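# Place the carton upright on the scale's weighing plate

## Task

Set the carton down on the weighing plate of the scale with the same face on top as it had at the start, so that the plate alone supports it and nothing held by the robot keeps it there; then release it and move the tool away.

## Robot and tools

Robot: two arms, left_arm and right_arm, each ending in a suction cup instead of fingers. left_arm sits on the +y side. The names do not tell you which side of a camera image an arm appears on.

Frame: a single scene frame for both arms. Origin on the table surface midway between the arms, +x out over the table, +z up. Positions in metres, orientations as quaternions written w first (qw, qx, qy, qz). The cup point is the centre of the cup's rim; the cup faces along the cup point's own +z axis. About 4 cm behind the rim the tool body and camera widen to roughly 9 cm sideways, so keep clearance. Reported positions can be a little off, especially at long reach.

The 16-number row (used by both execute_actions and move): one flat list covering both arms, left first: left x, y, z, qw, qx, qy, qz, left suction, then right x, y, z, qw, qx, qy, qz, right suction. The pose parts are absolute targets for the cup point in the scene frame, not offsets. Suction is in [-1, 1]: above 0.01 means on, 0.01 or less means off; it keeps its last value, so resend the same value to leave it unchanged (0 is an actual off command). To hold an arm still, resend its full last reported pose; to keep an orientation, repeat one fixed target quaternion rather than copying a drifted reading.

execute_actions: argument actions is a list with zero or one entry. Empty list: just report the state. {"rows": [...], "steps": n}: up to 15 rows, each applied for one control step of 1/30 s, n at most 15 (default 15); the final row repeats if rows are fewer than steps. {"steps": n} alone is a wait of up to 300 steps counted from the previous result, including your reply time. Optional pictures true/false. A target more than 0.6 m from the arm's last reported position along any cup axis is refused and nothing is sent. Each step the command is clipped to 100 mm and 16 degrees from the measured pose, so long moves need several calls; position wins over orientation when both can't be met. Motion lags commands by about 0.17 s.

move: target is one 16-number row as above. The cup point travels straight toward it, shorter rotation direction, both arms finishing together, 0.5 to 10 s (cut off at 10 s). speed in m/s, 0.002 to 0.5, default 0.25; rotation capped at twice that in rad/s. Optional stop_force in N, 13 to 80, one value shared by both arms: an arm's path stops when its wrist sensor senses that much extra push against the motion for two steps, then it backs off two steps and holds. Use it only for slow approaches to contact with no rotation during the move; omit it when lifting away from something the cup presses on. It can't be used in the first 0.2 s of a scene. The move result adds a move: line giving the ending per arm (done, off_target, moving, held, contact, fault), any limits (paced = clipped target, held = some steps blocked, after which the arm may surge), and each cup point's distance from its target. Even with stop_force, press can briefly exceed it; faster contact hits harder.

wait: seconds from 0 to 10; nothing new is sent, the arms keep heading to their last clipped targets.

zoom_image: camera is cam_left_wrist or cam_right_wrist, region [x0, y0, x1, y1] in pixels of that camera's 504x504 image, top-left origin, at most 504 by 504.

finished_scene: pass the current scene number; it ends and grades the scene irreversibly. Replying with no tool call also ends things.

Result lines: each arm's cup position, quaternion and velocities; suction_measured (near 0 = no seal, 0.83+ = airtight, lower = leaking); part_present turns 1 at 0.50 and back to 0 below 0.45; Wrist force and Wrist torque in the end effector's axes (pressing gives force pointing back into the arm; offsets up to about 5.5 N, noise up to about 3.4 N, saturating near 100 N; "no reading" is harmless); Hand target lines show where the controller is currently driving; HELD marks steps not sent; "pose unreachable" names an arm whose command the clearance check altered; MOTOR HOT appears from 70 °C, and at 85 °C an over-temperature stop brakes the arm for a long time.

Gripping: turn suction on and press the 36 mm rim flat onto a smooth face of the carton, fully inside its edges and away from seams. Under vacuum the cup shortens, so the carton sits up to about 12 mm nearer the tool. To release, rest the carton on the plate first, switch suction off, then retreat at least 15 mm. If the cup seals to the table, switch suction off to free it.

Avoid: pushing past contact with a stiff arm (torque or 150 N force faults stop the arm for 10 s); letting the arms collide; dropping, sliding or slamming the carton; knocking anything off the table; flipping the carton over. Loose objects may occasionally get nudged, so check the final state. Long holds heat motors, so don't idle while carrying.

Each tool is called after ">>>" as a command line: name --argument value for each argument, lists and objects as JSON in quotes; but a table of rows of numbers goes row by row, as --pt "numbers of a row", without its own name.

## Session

>>> execute_actions --actions '[]'

Scene clock: 0.00 s of 6600.00 s.
left_arm: end_effector_position=(+0.5683, +0.6619, +0.1982) suction_measured=0.00 part_present=0 end_effector_quat_wxyz=(-0.001, -0.274, +0.962, +0.001) end_effector_velocity=(+0.000, +0.000, +0.000) end_effector_angular_velocity=(-0.000, +0.000, +0.001) | right_arm: end_effector_position=(+0.5429, -0.5590, +0.2000) suction_measured=0.00 part_present=0 end_effector_quat_wxyz=(+0.001, +0.256, +0.967, +0.001) end_effector_velocity=(+0.000, +0.000, +0.000) end_effector_angular_velocity=(+0.000, -0.000, -0.000)
Joint positions: left_arm=[-0.282 -1.555  2.144 -2.158 -1.57   2.338] | right_arm=[-0.28  -1.557  2.142 -2.159 -1.57  -2.898]
Joint velocities: left_arm=[ 0.001  0.    -0.     0.001 -0.    -0.   ] | right_arm=[ 0.  0. -0.  0.  0.  0.]
Wrist force (N, on the end effector, along its own x y z axes, offset not removed): no reading
Wrist torque (N m, same axes, about the end effector's origin, offset not removed): no reading
Hand target (left_arm): +0.568, +0.662, +0.198; -0.001, -0.274, +0.962, +0.001
Hand target (right_arm): +0.543, -0.559, +0.200; +0.001, +0.256, +0.967, +0.001

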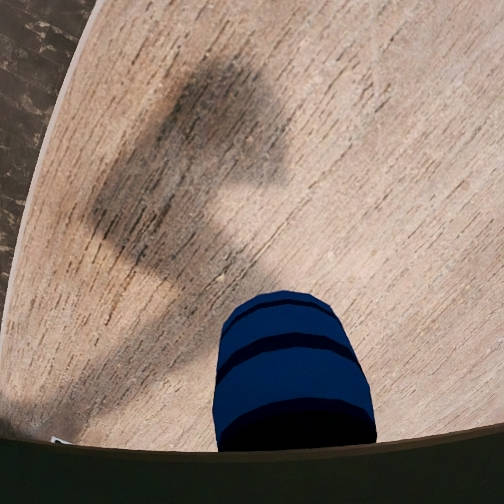

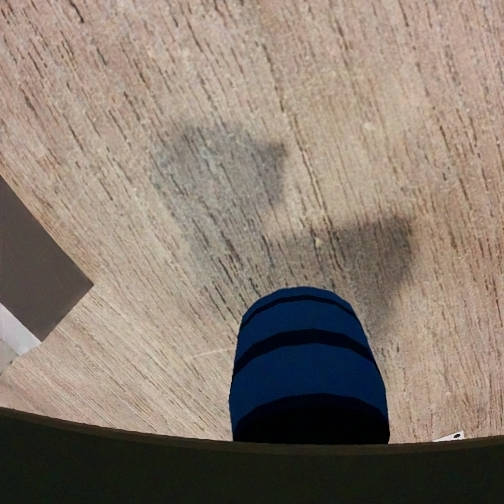

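>>> move --target '[0.75,0.3,0.6,0,0,1,0,0,0.75,-0.15,0.6,0,0,1,0,0]' --speed 0.4

Scene clock: 18.70 s of 6600.00 s.
left_arm: end_effector_position=(+0.7499, +0.2996, +0.5995) suction_measured=0.00 part_present=0 end_effector_quat_wxyz=(+0.000, -0.000, +1.000, +0.000) end_effector_velocity=(+0.002, -0.001, +0.001) end_effector_angular_velocity=(+0.002, +0.003, -0.001) | right_arm: end_effector_position=(+0.7485, -0.1497, +0.5999) suction_measured=0.00 part_present=0 end_effector_quat_wxyz=(-0.000, +0.000, +1.000, +0.001) end_effector_velocity=(+0.001, +0.002, +0.001) end_effector_angular_velocity=(-0.001, +0.006, +0.001)
Joint positions: left_arm=[-0.633 -1.271  1.075 -1.376 -1.57   2.543] | right_arm=[ 0.266 -1.168  0.933 -1.336 -1.57  -2.87 ]
Joint velocities: left_arm=[ 0.     0.005 -0.01   0.008 -0.     0.001] | right_arm=[ 0.001  0.009 -0.015  0.013  0.    -0.   ]
Wrist force (N, on the end effector, along its own x y z axes, offset not removed): left_arm=[2.2 1.4 5.4] | right_arm=[-2.8 2.3 1.0]
Wrist torque (N m, same axes, about the end effector's origin, offset not removed): left_arm=[0.33 -0.36 0.19] | right_arm=[0.28 0.19 -0.22]
Hand target (left_arm): +0.750, +0.299, +0.600; +0.000, -0.000, +1.000, +0.000
Hand target (right_arm): +0.749, -0.150, +0.600; -0.000, +0.000, +1.000, +0.001
Off the commanded pose (left_arm): 0.001 m, 0 deg.
Off the commanded pose (right_arm): 0.002 m, 0 deg.
After step 90, 13.33 s passed at rest.
move: done

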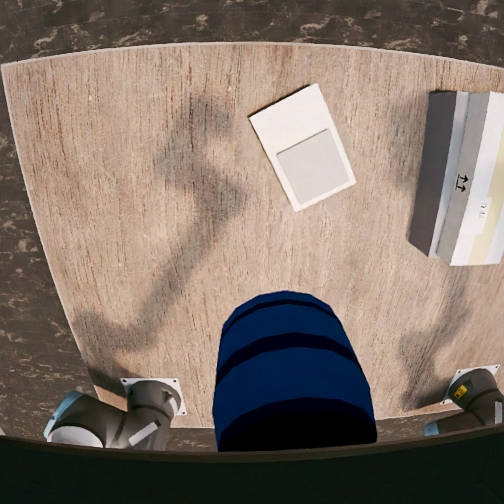

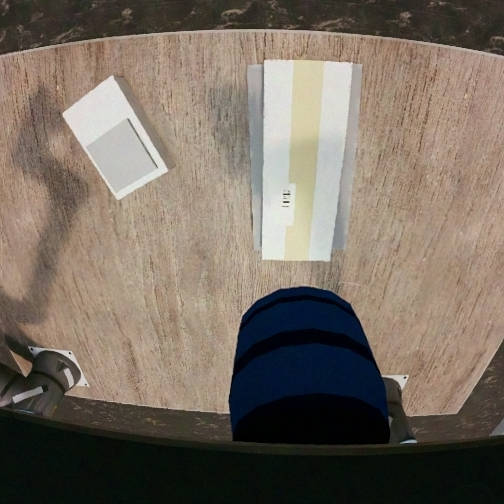

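>>> move --target '[0.4,0.75,0.5,0,0,1,0,0,0.64,-0.2,0.2,0,0,1,0,0]' --speed 0.4

>>> move --target '[0.4,0.75,0.5,0,0,1,0,0,0.64,-0.2,0.12,0,0,1,0,1]' --speed 0.012 --stop_force 13

>>> move --target '[0.4,0.75,0.5,0,0,1,0,0,0.64,-0.2,0.18,0,0,1,0,1]' --speed 0.02

>>> wait --seconds 0.3

Scene clock: 33.07 s of 6600.00 s.
left_arm: end_effector_position=(+0.4007, +0.7504, +0.5006) suction_measured=0.00 part_present=0 end_effector_quat_wxyz=(-0.000, -0.000, +1.000, -0.000) end_effector_velocity=(-0.001, +0.003, +0.000) end_effector_angular_velocity=(-0.002, -0.001, +0.000) | right_arm: end_effector_position=(+0.6407, -0.1999, +0.2001) suction_measured=0.00 part_present=0 end_effector_quat_wxyz=(-0.000, +0.000, +1.000, -0.000) end_effector_velocity=(-0.001, +0.000, -0.002) end_effector_angular_velocity=(+0.002, +0.001, -0.000)
Joint positions: left_arm=[-0.177 -1.99   1.924 -1.504 -1.571  2.998] | right_arm=[ 0.242 -1.27   1.799 -2.099 -1.571 -2.894]
Joint velocities: left_arm=[ 0.007 -0.001  0.    -0.    -0.001  0.006] | right_arm=[-0.     0.001  0.003 -0.003  0.002 -0.   ]
Wrist force (N, on the end effector, along its own x y z axes, offset not removed): left_arm=[-2.3 -1.0 0.3] | right_arm=[-1.2 0.6 -1.2]
Wrist torque (N m, same axes, about the end effector's origin, offset not removed): left_arm=[-0.10 0.49 0.09] | right_arm=[0.05 -0.13 -0.23]
Hand target (left_arm): +0.401, +0.751, +0.501; -0.000, -0.000, +1.000, -0.000
Hand target (right_arm): +0.641, -0.200, +0.200; +0.000, +0.000, +1.000, -0.000
Off the commanded pose (left_arm): 0.001 m, 0 deg.
Off the commanded pose (right_arm): 0.001 m, 0 deg.
After step 90, 9.10 s passed at rest.
move: done

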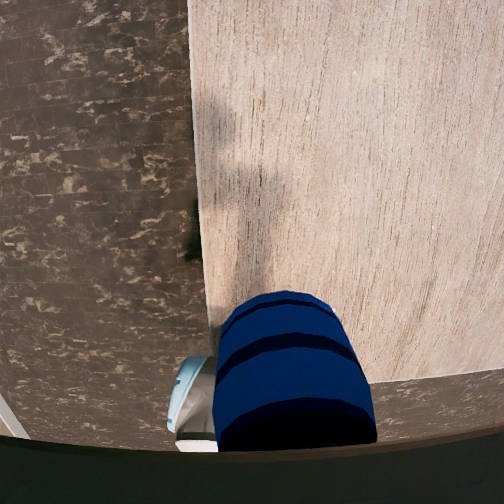

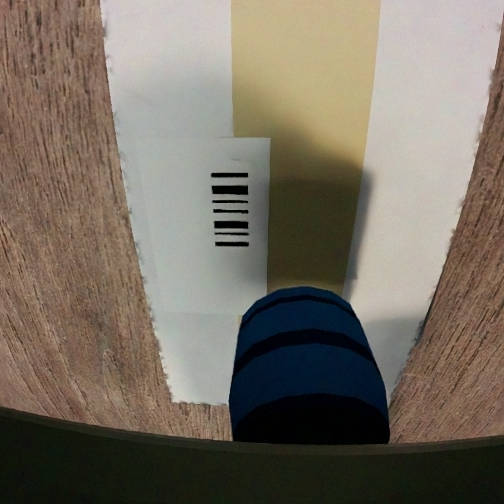

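Scene clock: 38.33 s of 6600.00 s.
left_arm: end_effector_position=(+0.4001, +0.7500, +0.5000) suction_measured=0.00 part_present=0 end_effector_quat_wxyz=(-0.000, -0.000, +1.000, -0.000) end_effector_velocity=(-0.001, -0.001, -0.000) end_effector_angular_velocity=(+0.001, -0.000, -0.001) | right_arm: end_effector_position=(+0.6403, -0.1999, +0.1420) suction_measured=0.95 part_present=1 end_effector_quat_wxyz=(+0.000, -0.000, +1.000, +0.000) end_effector_velocity=(-0.001, -0.000, +0.001) end_effector_angular_velocity=(-0.001, +0.005, -0.000)
Joint positions: left_arm=[-0.179 -1.992  1.926 -1.505 -1.571  2.997] | right_arm=[ 0.242 -1.217  1.846 -2.2   -1.571 -2.894]
Joint velocities: left_arm=[-0.003 -0.002  0.002 -0.     0.001 -0.001] | right_arm=[-0.    -0.002 -0.001  0.009 -0.     0.   ]
Wrist force (N, on the end effector, along its own x y z axes, offset not removed): left_arm=[1.7 -1.1 -4.5] | right_arm=[7.8 -0.4 -38.3]
Wrist torque (N m, same axes, about the end effector's origin, offset not removed): left_arm=[-0.09 -0.13 0.22] | right_arm=[0.12 -0.15 -0.21]
Hand target (left_arm): +0.400, +0.750, +0.500; +0.000, -0.000, +1.000, +0.000
Hand target (right_arm): +0.640, -0.200, +0.142; +0.000, -0.000, +1.000, +0.000
Off the commanded pose (left_arm): 0.000 m, 0 deg.
Off the commanded pose (right_arm): 0.022 m, 0 deg.
move: contact (right_arm)

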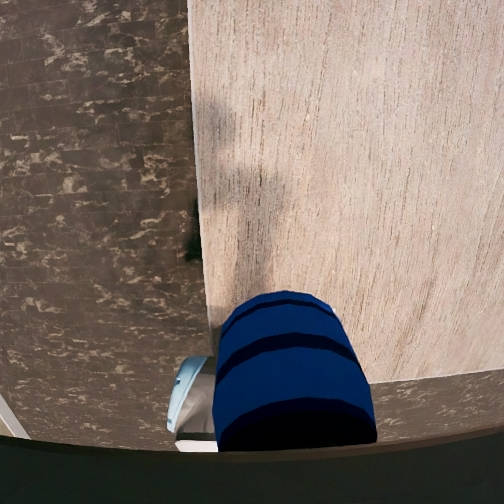

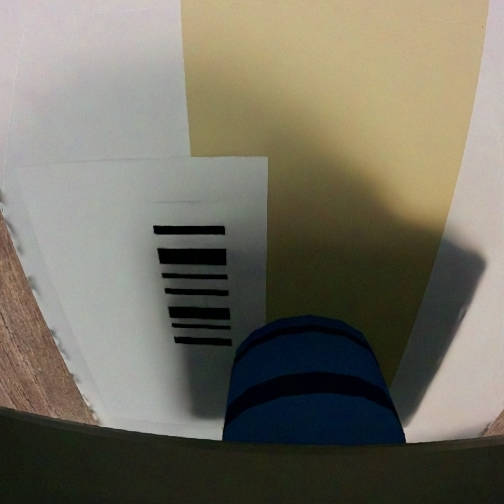

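Scene clock: 40.57 s of 6600.00 s.
left_arm: end_effector_position=(+0.4000, +0.7500, +0.5000) suction_measured=0.00 part_present=0 end_effector_quat_wxyz=(-0.000, -0.000, +1.000, -0.000) end_effector_velocity=(+0.000, +0.000, +0.000) end_effector_angular_velocity=(-0.000, -0.000, +0.001) | right_arm: end_effector_position=(+0.6400, -0.2000, +0.1797) suction_measured=0.95 part_present=1 end_effector_quat_wxyz=(+0.000, +0.000, +1.000, +0.000) end_effector_velocity=(-0.001, -0.000, +0.001) end_effector_angular_velocity=(-0.001, +0.002, +0.000)
Joint positions: left_arm=[-0.179 -1.992  1.926 -1.505 -1.571  2.996] | right_arm=[ 0.242 -1.254  1.818 -2.135 -1.571 -2.894]
Joint velocities: left_arm=[ 0.001 -0.    -0.    -0.    -0.     0.   ] | right_arm=[ 0.    -0.002 -0.001  0.004 -0.     0.   ]
Wrist force (N, on the end effector, along its own x y z axes, offset not removed): left_arm=[1.2 -1.7 3.9] | right_arm=[-3.2 0.9 21.2]
Wrist torque (N m, same axes, about the end effector's origin, offset not removed): left_arm=[0.17 -0.15 0.21] | right_arm=[0.17 0.09 -0.32]
Hand target (left_arm): +0.400, +0.750, +0.500; +0.000, -0.000, +1.000, +0.000
Hand target (right_arm): +0.640, -0.200, +0.180; +0.000, +0.000, +1.000, +0.000
Off the commanded pose (left_arm): 0.000 m, 0 deg.
Off the commanded pose (right_arm): 0.000 m, 0 deg.
move: done

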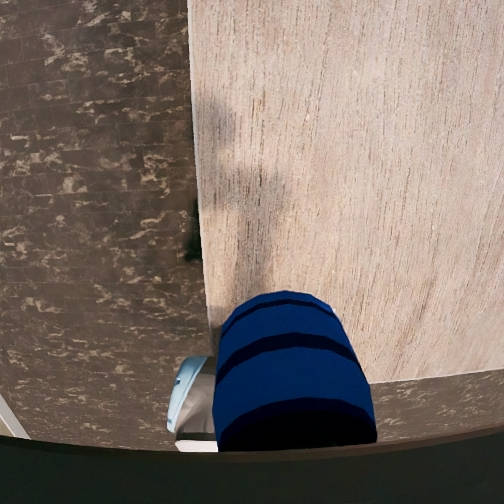

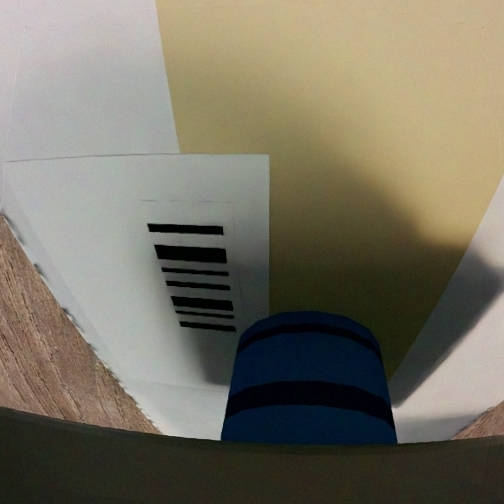

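Scene clock: 40.87 s of 6600.00 s.
left_arm: end_effector_position=(+0.4000, +0.7500, +0.5000) suction_measured=0.00 part_present=0 end_effector_quat_wxyz=(+0.000, -0.000, +1.000, +0.000) end_effector_velocity=(+0.001, -0.000, +0.000) end_effector_angular_velocity=(+0.000, -0.002, -0.000) | right_arm: end_effector_position=(+0.6400, -0.2000, +0.1800) suction_measured=0.95 part_present=1 end_effector_quat_wxyz=(-0.000, +0.000, +1.000, +0.000) end_effector_velocity=(+0.001, +0.001, -0.000) end_effector_angular_velocity=(+0.003, +0.001, -0.000)
Joint positions: left_arm=[-0.179 -1.992  1.926 -1.505 -1.571  2.996] | right_arm=[ 0.242 -1.254  1.818 -2.134 -1.571 -2.894]
Joint velocities: left_arm=[-0.     0.001 -0.001 -0.002  0.     0.   ] | right_arm=[-0.     0.001 -0.002  0.001  0.003 -0.   ]
Wrist force (N, on the end effector, along its own x y z axes, offset not removed): left_arm=[0.9 1.0 0.5] | right_arm=[-4.7 1.3 20.7]
Wrist torque (N m, same axes, about the end effector's origin, offset not removed): left_arm=[0.36 0.05 0.11] | right_arm=[0.22 0.35 -0.27]
Hand target (left_arm): +0.400, +0.750, +0.500; +0.000, -0.000, +1.000, +0.000
Hand target (right_arm): +0.640, -0.200, +0.180; +0.000, +0.000, +1.000, +0.000
Off the commanded pose (left_arm): 0.000 m, 0 deg.
Off the commanded pose (right_arm): 0.000 m, 0 deg.
Steps of this call (steps 1 to 9: nothing new was sent). Readings (end_effector_position | what the end effector reports):
1: left_arm (+0.4000, +0.7500, +0.5000) | right_arm (+0.6400, -0.2000, +0.1798) | left_arm suction_measured=0.00 part_present=0 | right_arm suction_measured=0.95 part_present=1
2: left_arm (+0.4000, +0.7500, +0.5000) | right_arm (+0.6400, -0.2000, +0.1798) | left_arm suction_measured=0.00 part_present=0 | right_arm suction_measured=0.95 part_present=1
4: left_arm (+0.4000, +0.7500, +0.5000) | right_arm (+0.6400, -0.2000, +0.1799) | left_arm suction_measured=0.00 part_present=0 | right_arm suction_measured=0.95 part_present=1
8: left_arm (+0.4000, +0.7500, +0.5000) | right_arm (+0.6400, -0.2000, +0.1800) | left_arm suction_measured=0.00 part_present=0 | right_arm suction_measured=0.95 part_present=1
9: the state above

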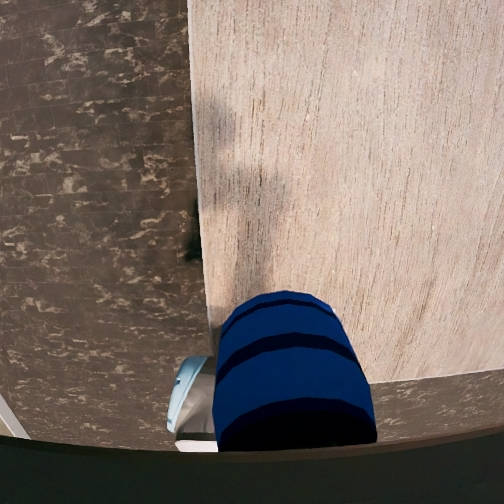

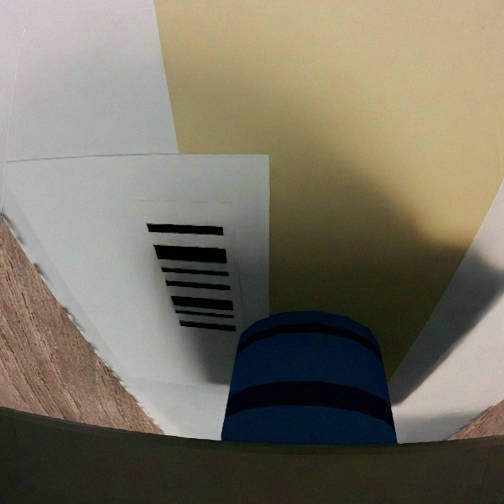

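>>> move --target '[0.4,0.75,0.5,0,0,1,0,0,0.64,-0.2,0.215,0,0,1,0,1]' --speed 0.04

>>> move --target '[0.4,0.75,0.5,0,0,1,0,0,0.742,0.187,0.2,0,0.4,0.9165,0,1]' --speed 0.08

>>> move --target '[0.4,0.75,0.5,0,0,1,0,0,0.742,0.187,0.08,0,0.4,0.9165,0,1]' --speed 0.012 --stop_force 20

Scene clock: 49.90 s of 6600.00 s.
left_arm: end_effector_position=(+0.4000, +0.7500, +0.5000) suction_measured=0.00 part_present=0 end_effector_quat_wxyz=(+0.000, +0.000, +1.000, +0.000) end_effector_velocity=(-0.000, -0.000, +0.000) end_effector_angular_velocity=(-0.000, +0.000, -0.001) | right_arm: end_effector_position=(+0.6399, -0.2000, +0.2147) suction_measured=0.95 part_present=1 end_effector_quat_wxyz=(+0.000, -0.000, +1.000, +0.000) end_effector_velocity=(+0.000, +0.001, +0.004) end_effector_angular_velocity=(+0.002, -0.002, -0.000)
Joint positions: left_arm=[-0.179 -1.992  1.926 -1.505 -1.571  2.996] | right_arm=[ 0.242 -1.284  1.788 -2.075 -1.571 -2.894]
Joint velocities: left_arm=[-0. -0. -0.  0. -0.  0.] | right_arm=[ 0.    -0.003 -0.003  0.004  0.001  0.   ]
Wrist force (N, on the end effector, along its own x y z axes, offset not removed): left_arm=[-1.1 2.1 -1.2] | right_arm=[-2.2 0.0 20.1]
Wrist torque (N m, same axes, about the end effector's origin, offset not removed): left_arm=[0.43 0.21 0.14] | right_arm=[0.03 -0.02 -0.24]
Hand target (left_arm): +0.400, +0.750, +0.500; +0.000, +0.000, +1.000, +0.000
Hand target (right_arm): +0.640, -0.200, +0.215; +0.000, +0.000, +1.000, +0.000
Off the commanded pose (left_arm): 0.000 m, 0 deg.
Off the commanded pose (right_arm): 0.000 m, 0 deg.
After step 110, 4.10 s passed at rest.
move: done

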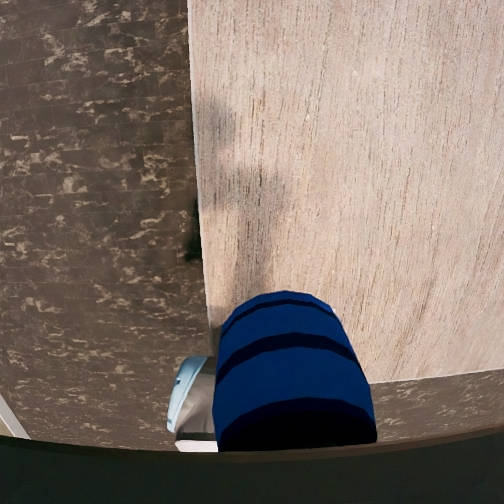

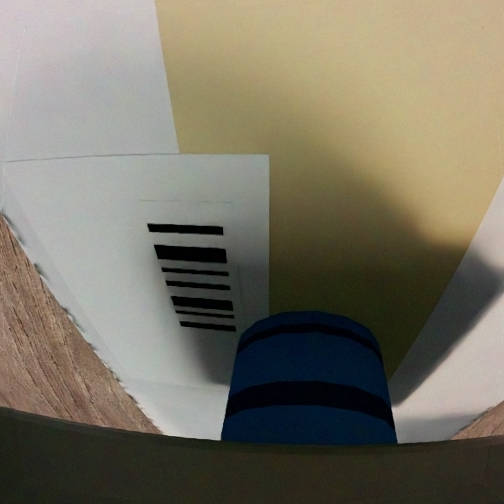

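Scene clock: 55.57 s of 6600.00 s.
left_arm: end_effector_position=(+0.4000, +0.7500, +0.5000) suction_measured=0.00 part_present=0 end_effector_quat_wxyz=(+0.000, -0.000, +1.000, +0.000) end_effector_velocity=(-0.000, +0.000, -0.000) end_effector_angular_velocity=(+0.001, +0.002, -0.000) | right_arm: end_effector_position=(+0.7412, +0.1869, +0.2001) suction_measured=0.95 part_present=1 end_effector_quat_wxyz=(-0.000, +0.400, +0.917, +0.000) end_effector_velocity=(+0.000, +0.003, +0.001) end_effector_angular_velocity=(-0.000, +0.000, -0.005)
Joint positions: left_arm=[-0.179 -1.992  1.926 -1.505 -1.571  2.996] | right_arm=[ 0.574 -0.793  1.04  -1.817 -1.57  -1.74 ]
Joint velocities: left_arm=[0.    0.    0.    0.002 0.001 0.   ] | right_arm=[ 0.002  0.003 -0.008  0.005 -0.     0.007]
Wrist force (N, on the end effector, along its own x y z axes, offset not removed): left_arm=[-1.9 -0.4 -1.1] | right_arm=[-3.8 2.5 21.0]
Wrist torque (N m, same axes, about the end effector's origin, offset not removed): left_arm=[0.36 0.41 0.17] | right_arm=[0.41 0.20 -0.30]
Hand target (left_arm): +0.400, +0.750, +0.500; +0.000, -0.000, +1.000, +0.000
Hand target (right_arm): +0.741, +0.187, +0.200; -0.000, +0.400, +0.917, +0.000
Off the commanded pose (left_arm): 0.000 m, 0 deg.
Off the commanded pose (right_arm): 0.001 m, 0 deg.
move: done

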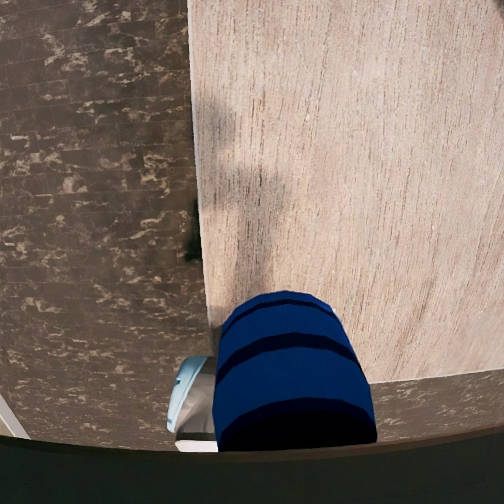

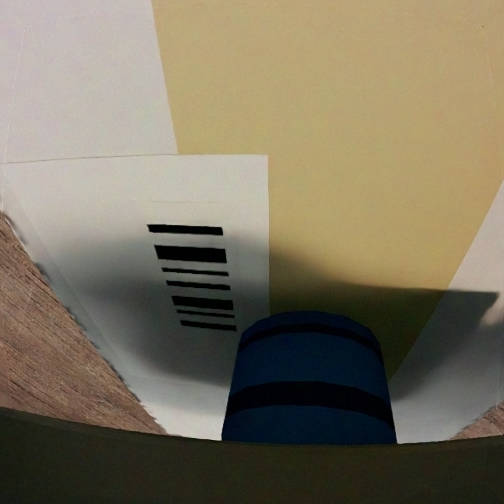

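Scene clock: 63.03 s of 6600.00 s.
left_arm: end_effector_position=(+0.4000, +0.7500, +0.5000) suction_measured=0.00 part_present=0 end_effector_quat_wxyz=(+0.000, +0.000, +1.000, +0.000) end_effector_velocity=(+0.000, -0.001, -0.000) end_effector_angular_velocity=(+0.000, -0.001, -0.002) | right_arm: end_effector_position=(+0.7419, +0.1870, +0.1154) suction_measured=0.95 part_present=1 end_effector_quat_wxyz=(-0.000, +0.400, +0.917, +0.000) end_effector_velocity=(-0.000, -0.000, +0.003) end_effector_angular_velocity=(-0.001, +0.002, -0.000)
Joint positions: left_arm=[-0.179 -1.992  1.926 -1.505 -1.571  2.996] | right_arm=[ 0.573 -0.745  1.108 -1.934 -1.571 -1.739]
Joint velocities: left_arm=[-0.001 -0.     0.    -0.001  0.     0.   ] | right_arm=[-0.    -0.001 -0.003  0.007 -0.     0.   ]
Wrist force (N, on the end effector, along its own x y z axes, offset not removed): left_arm=[3.2 4.6 -0.4] | right_arm=[-6.1 -10.9 -17.8]
Wrist torque (N m, same axes, about the end effector's origin, offset not removed): left_arm=[0.80 -0.34 0.19] | right_arm=[-0.20 0.21 -0.26]
Hand target (left_arm): +0.400, +0.750, +0.500; +0.000, +0.000, +1.000, +0.000
Hand target (right_arm): +0.742, +0.187, +0.116; -0.000, +0.400, +0.917, +0.000
Off the commanded pose (left_arm): 0.000 m, 0 deg.
Off the commanded pose (right_arm): 0.035 m, 0 deg.
move: contact (right_arm)

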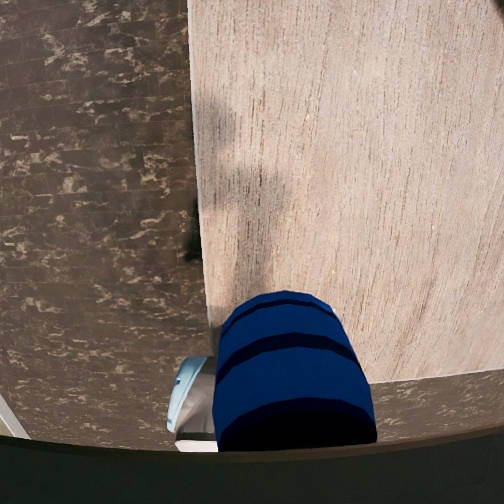

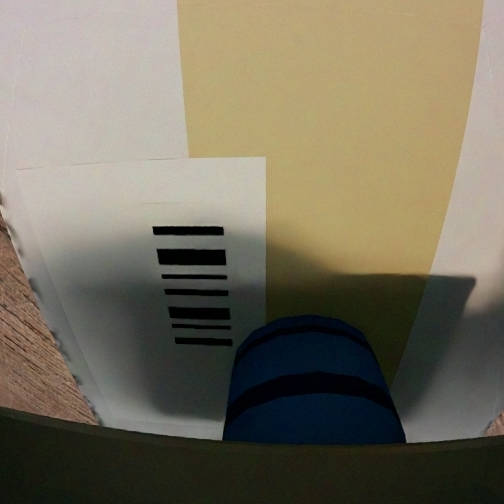

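>>> execute_actions --actions '[{"rows":[[0.4,0.75,0.5,0,0,1,0,0,0.742,0.187,0.12,0,0.4,0.9165,0,0]]}]' --pictures false

>>> move --target '[0.4,0.75,0.5,0,0,1,0,0,0.74,0.12,0.45,0,0.4,0.9165,0,0]'

Scene clock: 67.73 s of 6600.00 s.
left_arm: end_effector_position=(+0.4000, +0.7500, +0.5000) suction_measured=0.00 part_present=0 end_effector_quat_wxyz=(+0.000, +0.000, +1.000, +0.000) end_effector_velocity=(-0.000, +0.000, +0.000) end_effector_angular_velocity=(+0.001, +0.000, -0.000) | right_arm: end_effector_position=(+0.7420, +0.1870, +0.1199) suction_measured=0.00 part_present=0 end_effector_quat_wxyz=(-0.000, +0.400, +0.917, +0.000) end_effector_velocity=(+0.000, +0.000, +0.002) end_effector_angular_velocity=(+0.001, -0.000, -0.000)
Joint positions: left_arm=[-0.179 -1.992  1.926 -1.505 -1.571  2.996] | right_arm=[ 0.573 -0.748  1.105 -1.928 -1.571 -1.739]
Joint velocities: left_arm=[ 0.    -0.    -0.     0.001  0.001  0.   ] | right_arm=[-0.    -0.001 -0.001  0.001  0.001  0.   ]
Wrist force (N, on the end effector, along its own x y z axes, offset not removed): left_arm=[2.5 0.2 -3.3] | right_arm=[-4.6 1.4 -11.2]
Wrist torque (N m, same axes, about the end effector's origin, offset not removed): left_arm=[0.33 -0.29 0.20] | right_arm=[0.21 0.07 -0.31]
Hand target (left_arm): +0.400, +0.750, +0.500; +0.000, +0.000, +1.000, +0.000
Hand target (right_arm): +0.742, +0.187, +0.120; +0.000, +0.400, +0.917, +0.000
Off the commanded pose (left_arm): 0.000 m, 0 deg.
Off the commanded pose (right_arm): 0.000 m, 0 deg.
Steps of this call (steps 1 to 90: nothing new was sent; then 1.20 s passed at rest; steps 91 to 105: all 15 steps of this action). Readings (end_effector_position | what the end effector reports):
91: left_arm (+0.4000, +0.7500, +0.5000) | right_arm (+0.7419, +0.1870, +0.1159) | left_arm suction_measured=0.00 part_present=0 | right_arm suction_measured=0.83 part_present=1
92: left_arm (+0.4000, +0.7500, +0.5000) | right_arm (+0.7419, +0.1870, +0.1162) | left_arm suction_measured=0.00 part_present=0 | right_arm suction_measured=0.35 part_present=0
94: left_arm (+0.4000, +0.7500, +0.5000) | right_arm (+0.7420, +0.1871, +0.1179) | left_arm suction_measured=0.00 part_present=0 | right_arm suction_measured=0.00 part_present=0
98: left_arm (+0.4000, +0.7500, +0.5000) | right_arm (+0.7420, +0.1871, +0.1194) | left_arm suction_measured=0.00 part_present=0 | right_arm suction_measured=0.00 part_present=0
105: the state above

Scene clock: 70.00 s of 6600.00 s.
left_arm: end_effector_position=(+0.4000, +0.7500, +0.5000) suction_measured=0.00 part_present=0 end_effector_quat_wxyz=(+0.000, +0.000, +1.000, +0.000) end_effector_velocity=(+0.000, +0.000, +0.000) end_effector_angular_velocity=(+0.001, +0.001, -0.000) | right_arm: end_effector_position=(+0.7397, +0.1198, +0.4497) suction_measured=0.00 part_present=0 end_effector_quat_wxyz=(+0.000, +0.400, +0.917, +0.000) end_effector_velocity=(+0.000, -0.001, +0.001) end_effector_angular_velocity=(-0.001, +0.003, -0.000)
Joint positions: left_arm=[-0.179 -1.992  1.926 -1.505 -1.571  2.996] | right_arm=[ 0.522 -0.923  0.821 -1.469 -1.571 -1.791]
Joint velocities: left_arm=[-0.     0.    -0.001  0.001  0.001  0.   ] | right_arm=[-0.001  0.002 -0.006  0.007  0.    -0.001]
Wrist force (N, on the end effector, along its own x y z axes, offset not removed): left_arm=[0.0 3.7 -1.3] | right_arm=[-1.8 0.9 0.7]
Wrist torque (N m, same axes, about the end effector's origin, offset not removed): left_arm=[0.58 -0.08 0.37] | right_arm=[0.08 -0.06 -0.30]
Hand target (left_arm): +0.400, +0.750, +0.500; +0.000, -0.000, +1.000, +0.000
Hand target (right_arm): +0.740, +0.120, +0.450; +0.000, +0.400, +0.917, +0.000
Off the commanded pose (left_arm): 0.000 m, 0 deg.
Off the commanded pose (right_arm): 0.000 m, 0 deg.
move: done

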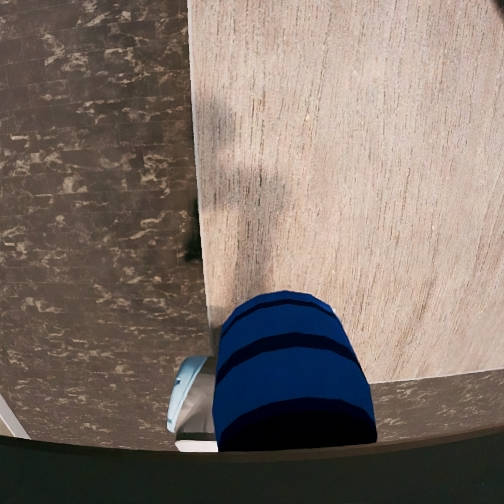

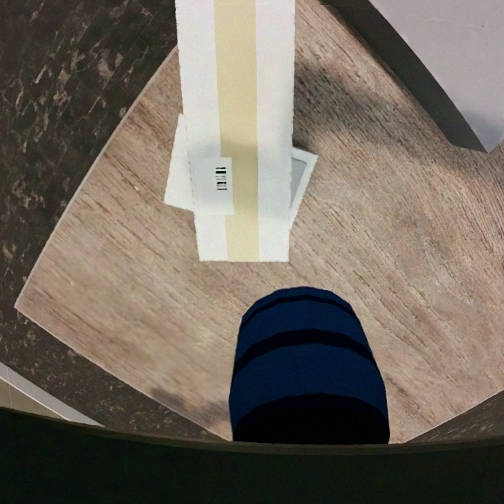

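>>> wait --seconds 2

Scene clock: 74.03 s of 6600.00 s.
left_arm: end_effector_position=(+0.4000, +0.7500, +0.5000) suction_measured=0.00 part_present=0 end_effector_quat_wxyz=(+0.000, +0.000, +1.000, +0.000) end_effector_velocity=(+0.000, -0.000, -0.001) end_effector_angular_velocity=(+0.002, +0.001, -0.001) | right_arm: end_effector_position=(+0.7397, +0.1198, +0.4500) suction_measured=0.00 part_present=0 end_effector_quat_wxyz=(+0.000, +0.400, +0.917, +0.000) end_effector_velocity=(-0.000, +0.000, +0.000) end_effector_angular_velocity=(+0.001, +0.000, -0.000)
Joint positions: left_arm=[-0.179 -1.992  1.926 -1.505 -1.571  2.996] | right_arm=[ 0.522 -0.923  0.82  -1.469 -1.571 -1.791]
Joint velocities: left_arm=[-0.001  0.001  0.001  0.     0.001  0.   ] | right_arm=[-0.     0.    -0.001  0.     0.001 -0.   ]
Wrist force (N, on the end effector, along its own x y z axes, offset not removed): left_arm=[4.5 -1.0 2.2] | right_arm=[-3.5 2.4 -0.7]
Wrist torque (N m, same axes, about the end effector's origin, offset not removed): left_arm=[-0.09 -0.53 0.09] | right_arm=[0.32 0.19 -0.28]
Hand target (left_arm): +0.400, +0.750, +0.500; +0.000, -0.000, +1.000, +0.000
Hand target (right_arm): +0.740, +0.120, +0.450; +0.000, +0.400, +0.917, +0.000
Off the commanded pose (left_arm): 0.000 m, 0 deg.
Off the commanded pose (right_arm): 0.000 m, 0 deg.
Steps of this call (steps 1 to 90: nothing new was sent; then 1.03 s passed at rest). Readings (end_effector_position | what the end effector reports):
1: left_arm (+0.4000, +0.7500, +0.5000) | right_arm (+0.7397, +0.1198, +0.4498) | left_arm suction_measured=0.00 part_present=0 | right_arm suction_measured=0.00 part_present=0
2: left_arm (+0.4000, +0.7500, +0.5000) | right_arm (+0.7397, +0.1198, +0.4499) | left_arm suction_measured=0.00 part_present=0 | right_arm suction_measured=0.00 part_present=0
4: left_arm (+0.4000, +0.7500, +0.5000) | right_arm (+0.7397, +0.1198, +0.4499) | left_arm suction_measured=0.00 part_present=0 | right_arm suction_measured=0.00 part_present=0
8: left_arm (+0.4000, +0.7500, +0.5000) | right_arm (+0.7397, +0.1198, +0.4500) | left_arm suction_measured=0.00 part_present=0 | right_arm suction_measured=0.00 part_present=0
90: the state above

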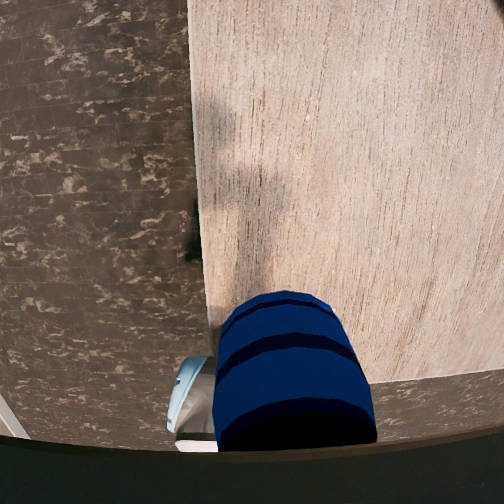

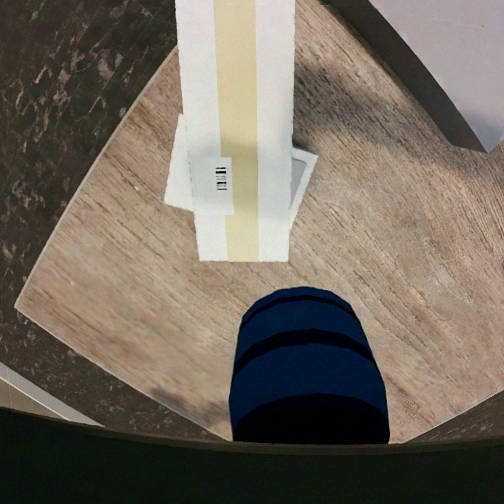

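>>> finished_scene --scene 2

The scene is finished: the task was done.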